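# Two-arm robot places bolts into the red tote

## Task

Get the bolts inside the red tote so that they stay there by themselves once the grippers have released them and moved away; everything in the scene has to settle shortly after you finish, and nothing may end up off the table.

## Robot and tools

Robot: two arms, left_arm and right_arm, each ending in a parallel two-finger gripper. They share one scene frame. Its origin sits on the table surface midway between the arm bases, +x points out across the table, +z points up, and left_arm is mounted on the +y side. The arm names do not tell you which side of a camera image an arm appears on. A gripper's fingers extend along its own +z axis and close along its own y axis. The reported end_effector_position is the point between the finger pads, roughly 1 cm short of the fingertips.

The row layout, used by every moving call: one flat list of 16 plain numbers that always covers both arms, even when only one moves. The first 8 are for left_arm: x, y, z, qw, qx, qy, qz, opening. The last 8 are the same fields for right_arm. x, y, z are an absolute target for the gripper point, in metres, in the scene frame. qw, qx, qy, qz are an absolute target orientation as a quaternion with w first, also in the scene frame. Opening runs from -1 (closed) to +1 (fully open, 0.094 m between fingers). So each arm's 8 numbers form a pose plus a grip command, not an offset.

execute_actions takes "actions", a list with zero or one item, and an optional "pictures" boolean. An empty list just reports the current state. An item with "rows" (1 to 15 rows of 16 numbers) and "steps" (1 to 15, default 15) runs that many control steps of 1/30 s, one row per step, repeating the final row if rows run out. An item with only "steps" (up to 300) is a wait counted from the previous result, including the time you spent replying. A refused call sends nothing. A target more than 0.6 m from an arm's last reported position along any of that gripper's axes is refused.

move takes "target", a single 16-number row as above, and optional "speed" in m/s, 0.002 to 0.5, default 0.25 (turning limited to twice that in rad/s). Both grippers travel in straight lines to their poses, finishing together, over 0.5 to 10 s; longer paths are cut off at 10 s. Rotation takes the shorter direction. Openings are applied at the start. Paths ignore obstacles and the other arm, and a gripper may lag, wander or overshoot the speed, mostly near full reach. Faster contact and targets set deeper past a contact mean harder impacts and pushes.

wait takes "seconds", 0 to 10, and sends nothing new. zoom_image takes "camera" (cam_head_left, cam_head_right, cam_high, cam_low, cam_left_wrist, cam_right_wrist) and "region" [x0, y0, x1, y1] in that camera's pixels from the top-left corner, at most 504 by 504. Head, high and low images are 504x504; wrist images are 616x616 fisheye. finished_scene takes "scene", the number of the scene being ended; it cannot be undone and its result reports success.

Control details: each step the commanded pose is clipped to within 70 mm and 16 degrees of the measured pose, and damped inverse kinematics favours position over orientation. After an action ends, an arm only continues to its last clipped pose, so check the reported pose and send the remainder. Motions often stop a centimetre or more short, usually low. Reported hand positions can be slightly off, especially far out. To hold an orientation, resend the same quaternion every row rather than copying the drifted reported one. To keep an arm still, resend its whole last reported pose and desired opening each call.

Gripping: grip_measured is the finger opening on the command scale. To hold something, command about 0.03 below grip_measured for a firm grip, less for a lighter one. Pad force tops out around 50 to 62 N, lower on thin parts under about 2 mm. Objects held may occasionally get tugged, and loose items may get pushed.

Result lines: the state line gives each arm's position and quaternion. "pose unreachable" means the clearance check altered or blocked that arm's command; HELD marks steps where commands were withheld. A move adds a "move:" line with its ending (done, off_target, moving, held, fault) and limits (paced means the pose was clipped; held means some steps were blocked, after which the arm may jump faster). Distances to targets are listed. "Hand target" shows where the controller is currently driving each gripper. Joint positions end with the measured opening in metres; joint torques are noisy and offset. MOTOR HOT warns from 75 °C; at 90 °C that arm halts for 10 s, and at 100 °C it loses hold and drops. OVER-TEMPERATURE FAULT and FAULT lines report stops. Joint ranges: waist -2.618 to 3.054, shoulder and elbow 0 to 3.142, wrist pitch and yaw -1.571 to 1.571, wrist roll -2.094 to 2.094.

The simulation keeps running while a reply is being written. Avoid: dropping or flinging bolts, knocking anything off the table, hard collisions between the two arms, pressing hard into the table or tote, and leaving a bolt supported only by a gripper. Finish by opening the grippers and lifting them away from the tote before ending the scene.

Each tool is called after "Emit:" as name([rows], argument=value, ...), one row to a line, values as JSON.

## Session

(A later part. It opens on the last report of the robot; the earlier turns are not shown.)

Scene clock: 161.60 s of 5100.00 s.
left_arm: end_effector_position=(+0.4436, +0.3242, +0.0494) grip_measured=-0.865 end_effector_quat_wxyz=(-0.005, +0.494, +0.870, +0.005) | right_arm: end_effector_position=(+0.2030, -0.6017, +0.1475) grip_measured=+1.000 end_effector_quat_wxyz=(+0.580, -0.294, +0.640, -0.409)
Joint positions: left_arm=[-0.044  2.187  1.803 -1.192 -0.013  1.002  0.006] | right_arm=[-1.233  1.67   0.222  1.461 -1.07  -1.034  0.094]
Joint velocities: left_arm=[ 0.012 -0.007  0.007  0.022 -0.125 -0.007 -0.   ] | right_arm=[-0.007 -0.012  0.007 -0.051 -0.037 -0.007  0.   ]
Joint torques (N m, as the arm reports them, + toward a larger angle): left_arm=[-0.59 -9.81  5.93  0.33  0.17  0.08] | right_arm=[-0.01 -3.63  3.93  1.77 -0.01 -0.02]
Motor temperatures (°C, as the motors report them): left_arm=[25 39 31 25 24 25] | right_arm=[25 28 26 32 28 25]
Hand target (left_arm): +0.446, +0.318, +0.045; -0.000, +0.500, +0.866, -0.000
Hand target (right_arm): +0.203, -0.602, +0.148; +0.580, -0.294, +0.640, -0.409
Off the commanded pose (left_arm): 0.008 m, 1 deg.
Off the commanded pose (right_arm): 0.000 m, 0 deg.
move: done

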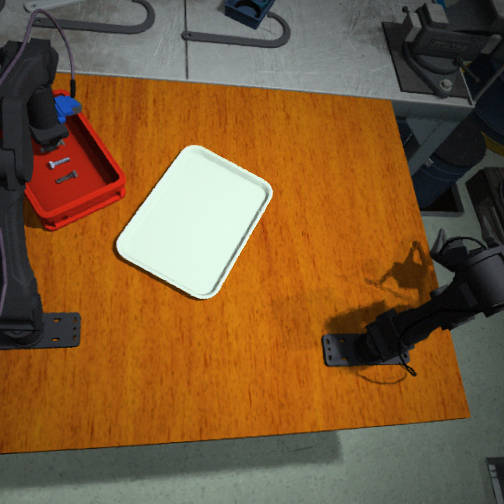

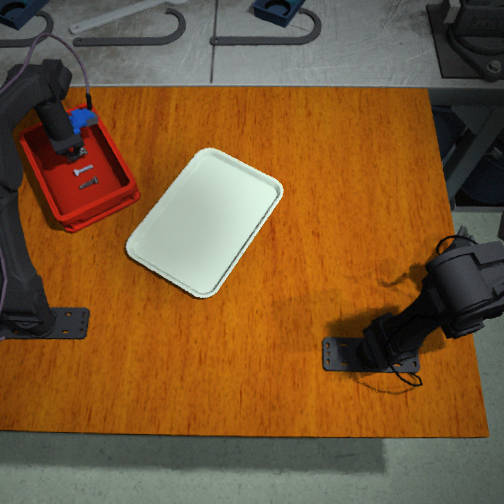

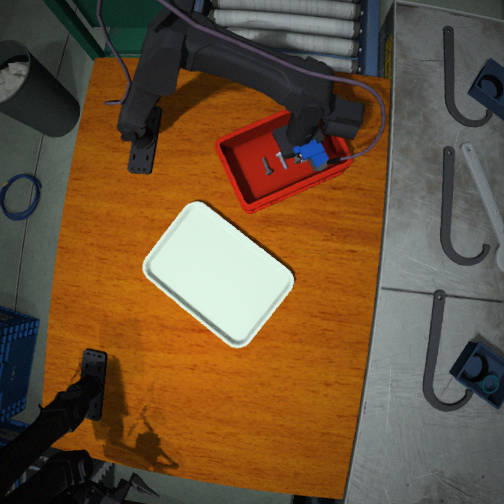

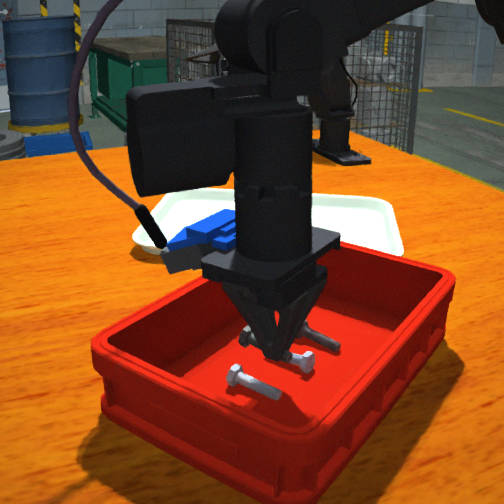

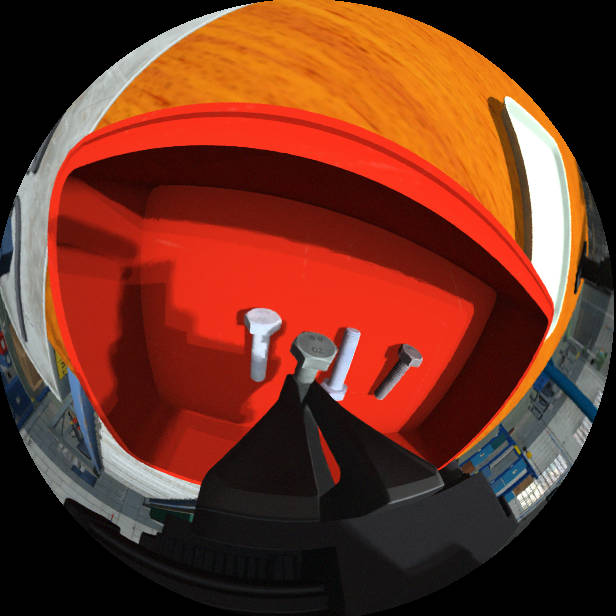

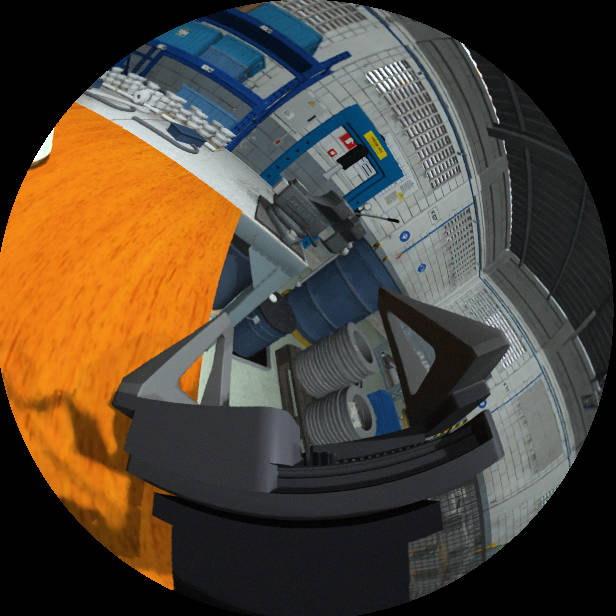

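Emit:
move(target=[0.448,0.321,0.026,0,0.5,0.866,0,-0.9,0.203,-0.6017,0.1475,0.58,-0.294,0.64,-0.409,1], speed=0.04)

Emit:
move(target=[0.448,0.321,0.026,0,0.5,0.866,0,-0.65,0.203,-0.6017,0.1475,0.58,-0.294,0.64,-0.409,1], speed=0.04)

Emit:
move(target=[0.44,0.321,0.145,0,0.5,0.866,0,-0.65,0.203,-0.6017,0.1475,0.58,-0.294,0.64,-0.409,1], speed=0.2)

Emit:
move(target=[0.22,0.30,0.20,0,0.5,0.866,0,-0.3,0.203,-0.6017,0.1475,0.58,-0.294,0.64,-0.409,1])

Scene clock: 169.13 s of 5100.00 s.
left_arm: end_effector_position=(+0.4456, +0.3241, +0.0284) grip_measured=-0.865 end_effector_quat_wxyz=(-0.008, +0.497, +0.868, +0.003) | right_arm: end_effector_position=(+0.2030, -0.6017, +0.1475) grip_measured=+1.000 end_effector_quat_wxyz=(+0.580, -0.294, +0.640, -0.409)
Joint positions: left_arm=[-0.044  2.217  1.766 -1.131 -0.013  1.01   0.006] | right_arm=[-1.233  1.67   0.222  1.461 -1.07  -1.034  0.094]
Joint velocities: left_arm=[ 0.007 -0.012  0.007  0.051 -0.051 -0.007  0.   ] | right_arm=[-0.012  0.017  0.012  0.022  0.037  0.051  0.   ]
Joint torques (N m, as the arm reports them, + toward a larger angle): left_arm=[ -0.15 -10.34   5.68   0.39   0.15   0.06] | right_arm=[-0.01 -3.66  3.98  1.77 -0.01 -0.03]
Motor temperatures (°C, as the motors report them): left_arm=[25 38 31 25 24 25] | right_arm=[25 28 26 32 28 25]
Hand target (left_arm): +0.448, +0.321, +0.026; -0.000, +0.500, +0.866, -0.000
Hand target (right_arm): +0.203, -0.602, +0.148; +0.580, -0.294, +0.640, -0.409
Off the commanded pose (left_arm): 0.005 m, 1 deg.
Off the commanded pose (right_arm): 0.000 m, 0 deg.
After step 90, 3.57 s passed at rest.
move: done

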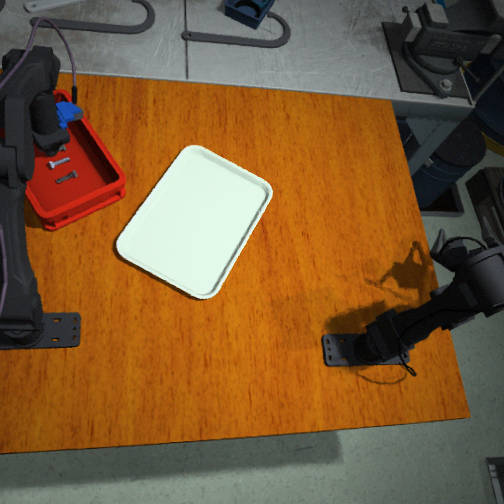

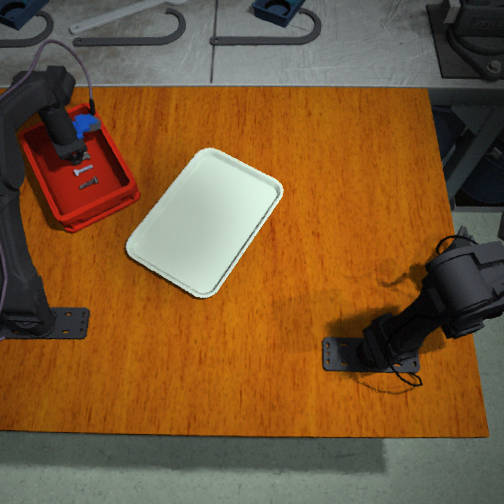

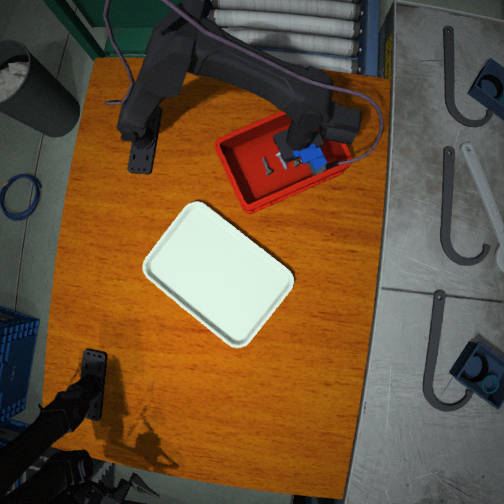

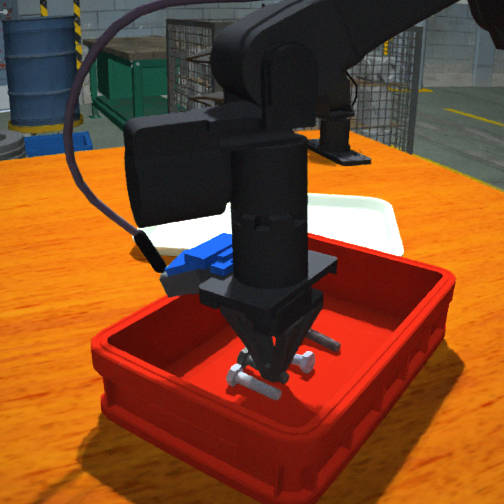

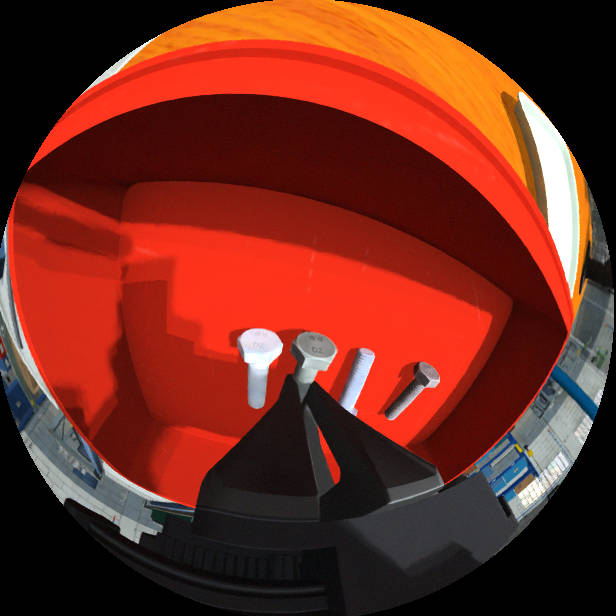

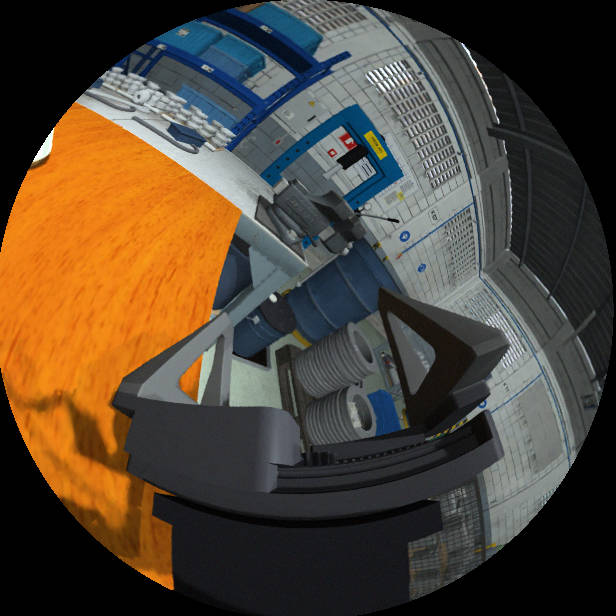

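Scene clock: 169.83 s of 5100.00 s.
left_arm: end_effector_position=(+0.4460, +0.3241, +0.0284) grip_measured=-0.653 end_effector_quat_wxyz=(-0.007, +0.497, +0.868, +0.004) | right_arm: end_effector_position=(+0.2030, -0.6017, +0.1475) grip_measured=+1.000 end_effector_quat_wxyz=(+0.580, -0.294, +0.640, -0.409)
Joint positions: left_arm=[-0.044  2.217  1.766 -1.13  -0.013  1.01   0.016] | right_arm=[-1.233  1.67   0.222  1.461 -1.07  -1.034  0.094]
Joint velocities: left_arm=[ 0.017  0.002 -0.002  0.022 -0.066  0.007 -0.   ] | right_arm=[ 0.012 -0.012 -0.012 -0.037 -0.022 -0.022  0.   ]
Joint torques (N m, as the arm reports them, + toward a larger angle): left_arm=[ -0.06 -10.34   5.6    0.39   0.02   0.08] | right_arm=[ 0.01 -3.59  3.88  1.78 -0.02  0.03]
Motor temperatures (°C, as the motors report them): left_arm=[25 38 31 25 24 25] | right_arm=[25 28 26 32 28 25]
Hand target (left_arm): +0.448, +0.321, +0.026; -0.000, +0.500, +0.866, +0.000
Hand target (right_arm): +0.203, -0.602, +0.148; +0.580, -0.294, +0.640, -0.409
Off the commanded pose (left_arm): 0.004 m, 1 deg.
Off the commanded pose (right_arm): 0.000 m, 0 deg.
move: done

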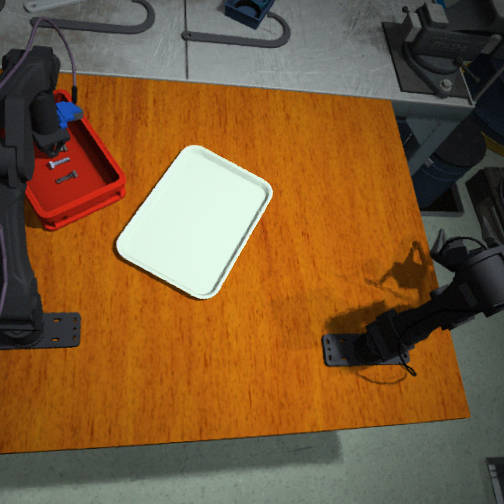

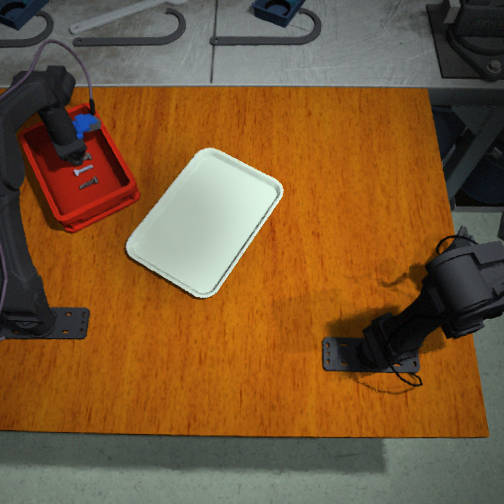

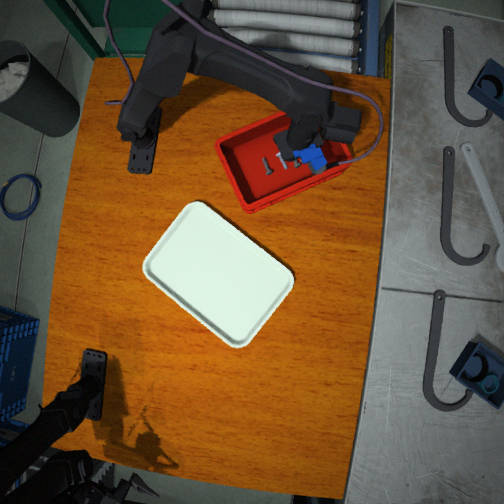

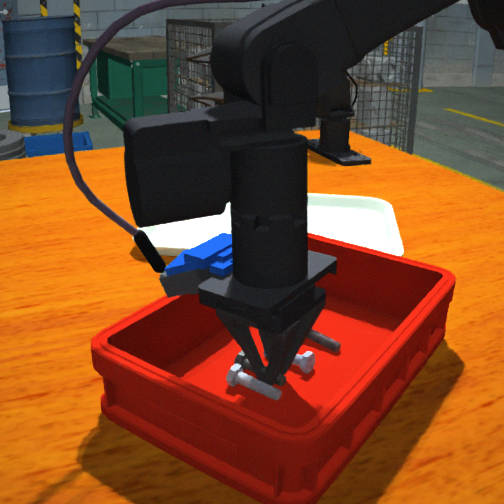

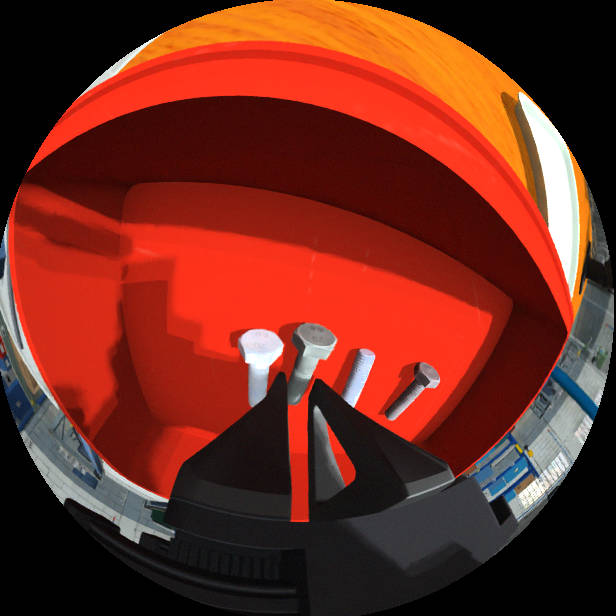

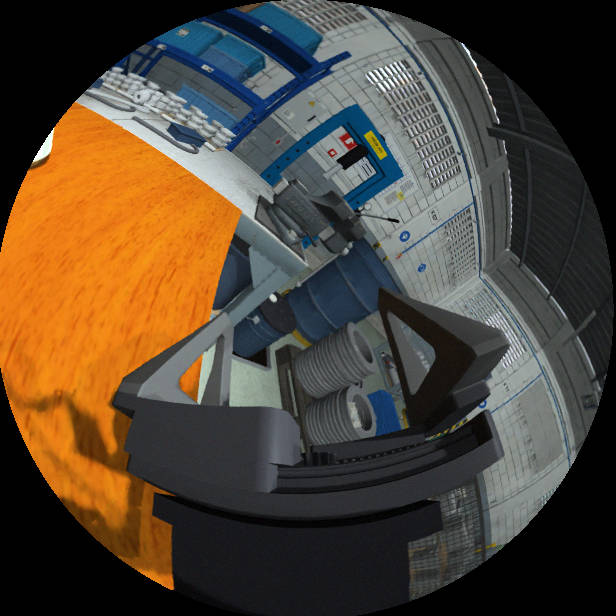

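Scene clock: 171.10 s of 5100.00 s.
left_arm: end_effector_position=(+0.4403, +0.3242, +0.1339) grip_measured=-0.653 end_effector_quat_wxyz=(-0.008, +0.497, +0.868, +0.003) | right_arm: end_effector_position=(+0.2030, -0.6017, +0.1475) grip_measured=+1.000 end_effector_quat_wxyz=(+0.580, -0.294, +0.640, -0.409)
Joint positions: left_arm=[-0.044  2.189  2.143 -1.536 -0.013  1.01   0.016] | right_arm=[-1.233  1.67   0.222  1.461 -1.07  -1.034  0.094]
Joint velocities: left_arm=[-0.012  0.022 -0.007 -0.007 -0.007 -0.022  0.001] | right_arm=[-0.007  0.007  0.012 -0.081  0.007 -0.081  0.   ]
Joint torques (N m, as the arm reports them, + toward a larger angle): left_arm=[ -0.02 -11.15   8.5   -0.01   0.07   0.11] | right_arm=[ 0.01 -3.54  3.93  1.77 -0.03 -0.02]
Motor temperatures (°C, as the motors report them): left_arm=[25 38 31 25 24 25] | right_arm=[25 28 26 32 28 25]
Hand target (left_arm): +0.439, +0.321, +0.145; +0.001, +0.500, +0.866, +0.001
Hand target (right_arm): +0.203, -0.602, +0.148; +0.580, -0.294, +0.640, -0.409
Off the commanded pose (left_arm): 0.012 m, 1 deg.
Off the commanded pose (right_arm): 0.000 m, 0 deg.
joint sent to its limit (left arm) — the command would take joint 4 (wrist pitch) past its lower limit, so that joint was sent only as far as its limit.
move: off_target (left_arm)

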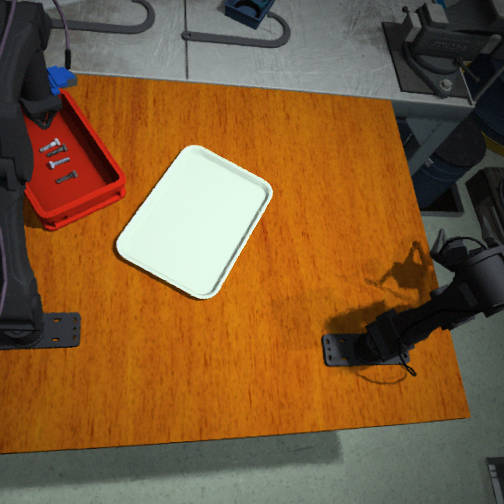

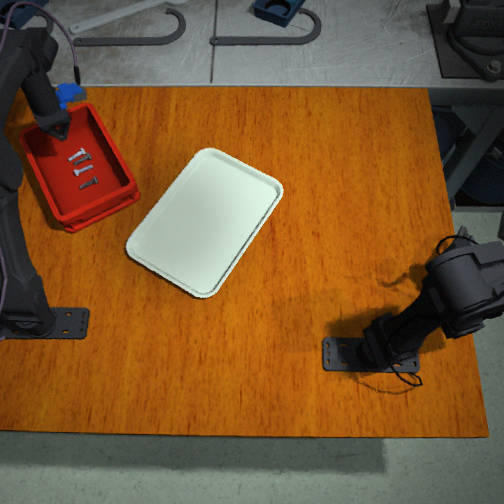

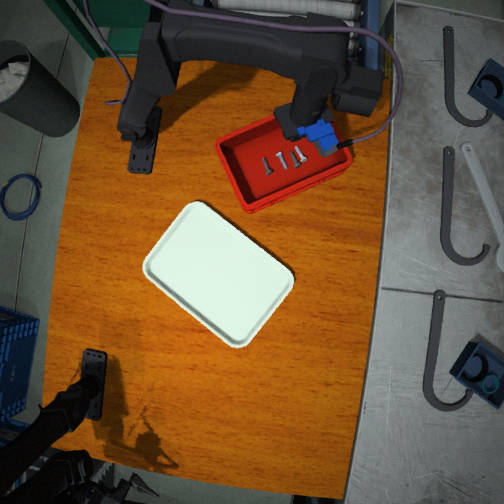

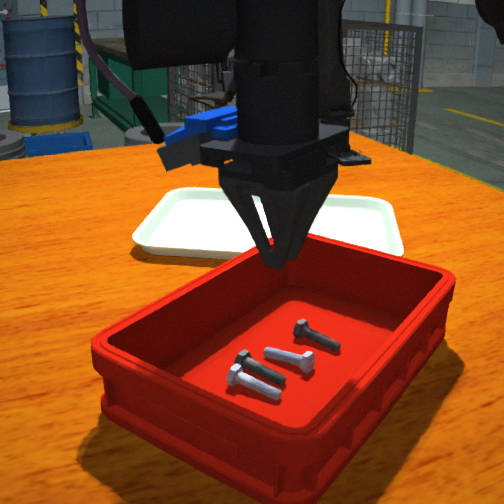

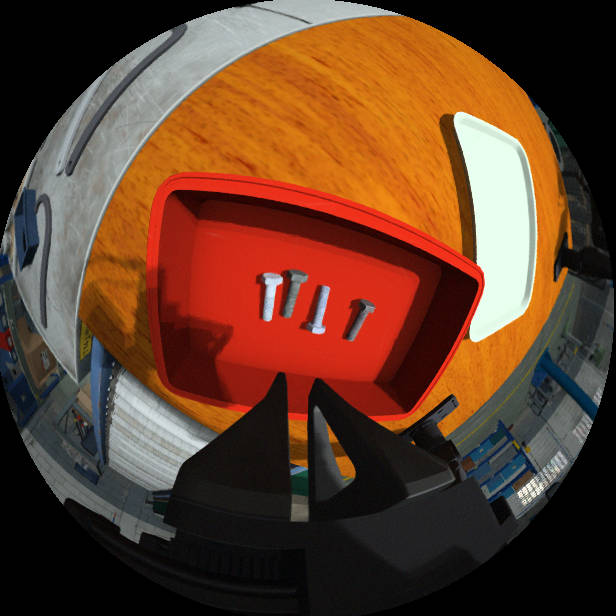

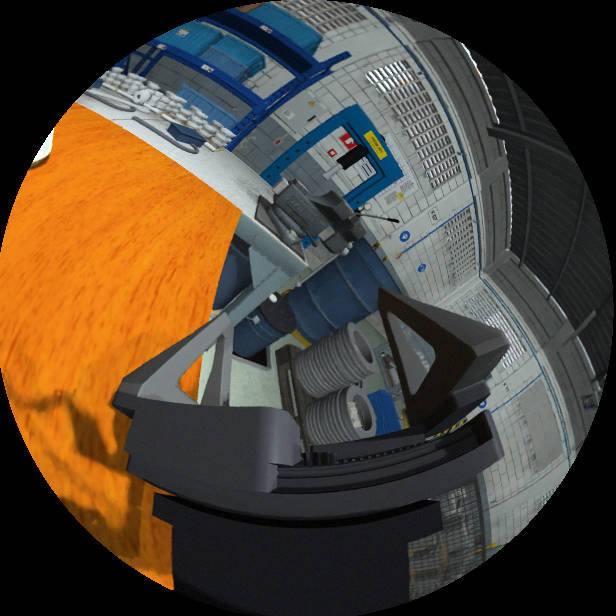

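Scene clock: 172.60 s of 5100.00 s.
left_arm: end_effector_position=(+0.2259, +0.3008, +0.1969) grip_measured=-0.303 end_effector_quat_wxyz=(+0.034, +0.498, +0.866, +0.017) | right_arm: end_effector_position=(+0.2030, -0.6017, +0.1475) grip_measured=+1.000 end_effector_quat_wxyz=(+0.580, -0.294, +0.640, -0.409)
Joint positions: left_arm=[-0.186  1.285  1.337 -1.548 -0.008  0.872  0.033] | right_arm=[-1.233  1.67   0.222  1.461 -1.07  -1.034  0.094]
Joint velocities: left_arm=[-0.002 -0.012 -0.002  0.007 -0.007 -0.022 -0.001] | right_arm=[ 0.002 -0.007  0.017  0.051  0.022  0.007  0.   ]
Joint torques (N m, as the arm reports them, + toward a larger angle): left_arm=[-0.65 -4.2   5.6   0.3   0.1  -0.01] | right_arm=[ 0.08 -3.62  3.9   1.78  0.   -0.03]
Motor temperatures (°C, as the motors report them): left_arm=[25 38 31 25 24 25] | right_arm=[25 28 26 32 28 25]
Hand target (left_arm): +0.220, +0.298, +0.198; +0.037, +0.500, +0.865, +0.011
Hand target (right_arm): +0.203, -0.602, +0.148; +0.580, -0.294, +0.640, -0.409
Off the commanded pose (left_arm): 0.007 m, 4 deg.
Off the commanded pose (right_arm): 0.000 m, 0 deg.
joint sent to its limit (left arm) — the command would take joint 4 (wrist pitch) past its lower limit, so that joint was sent only as far as its limit.
move: off_target (left_arm)

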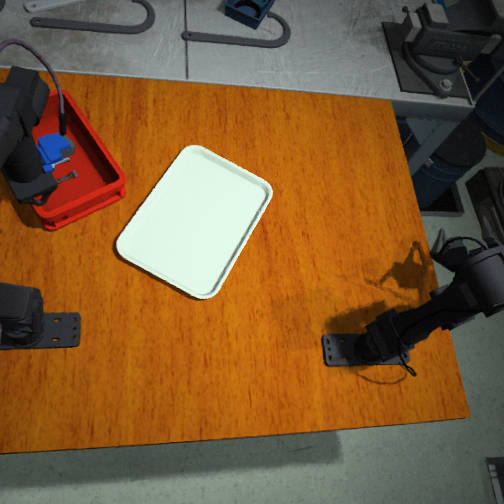

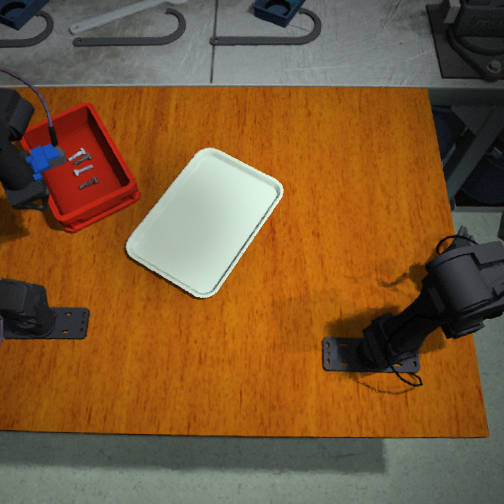

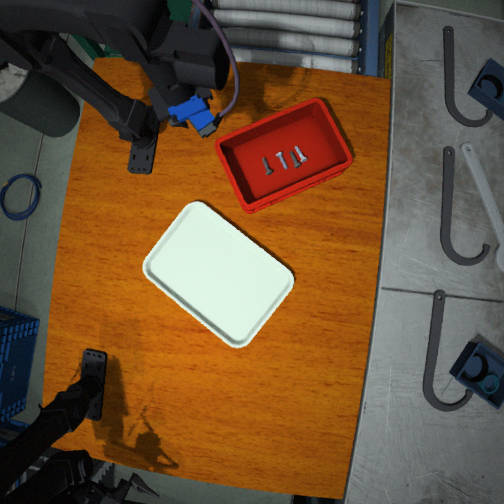

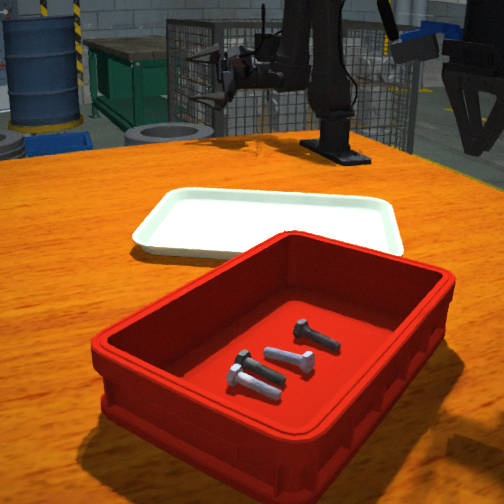

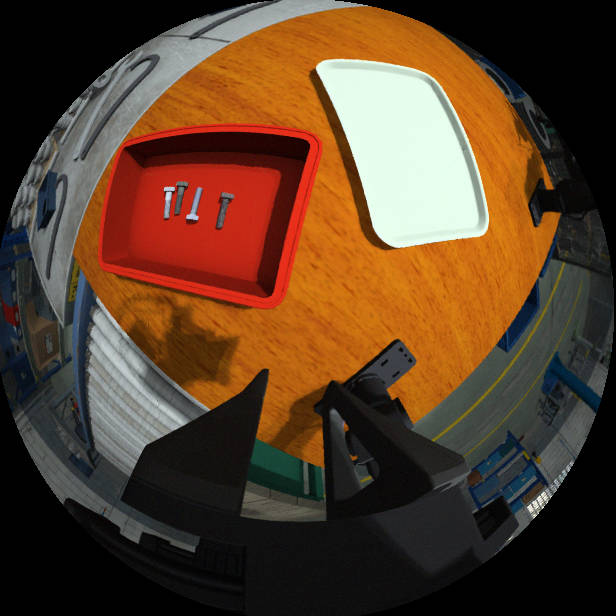

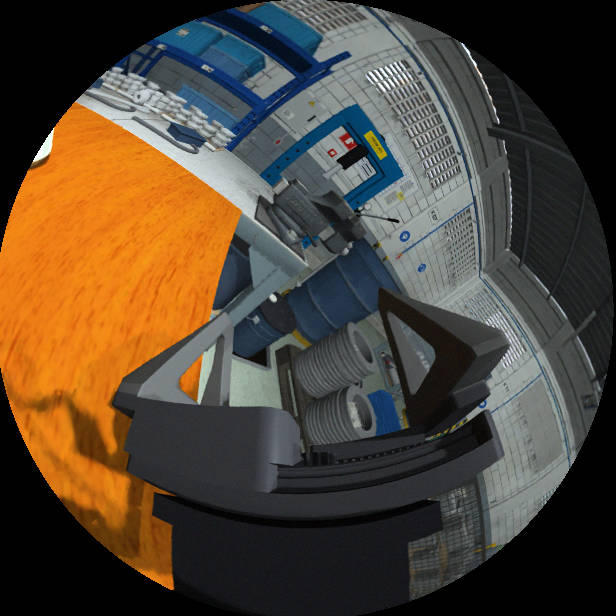

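Emit:
finished_scene(scene=2)

The scene is finished: the task was done.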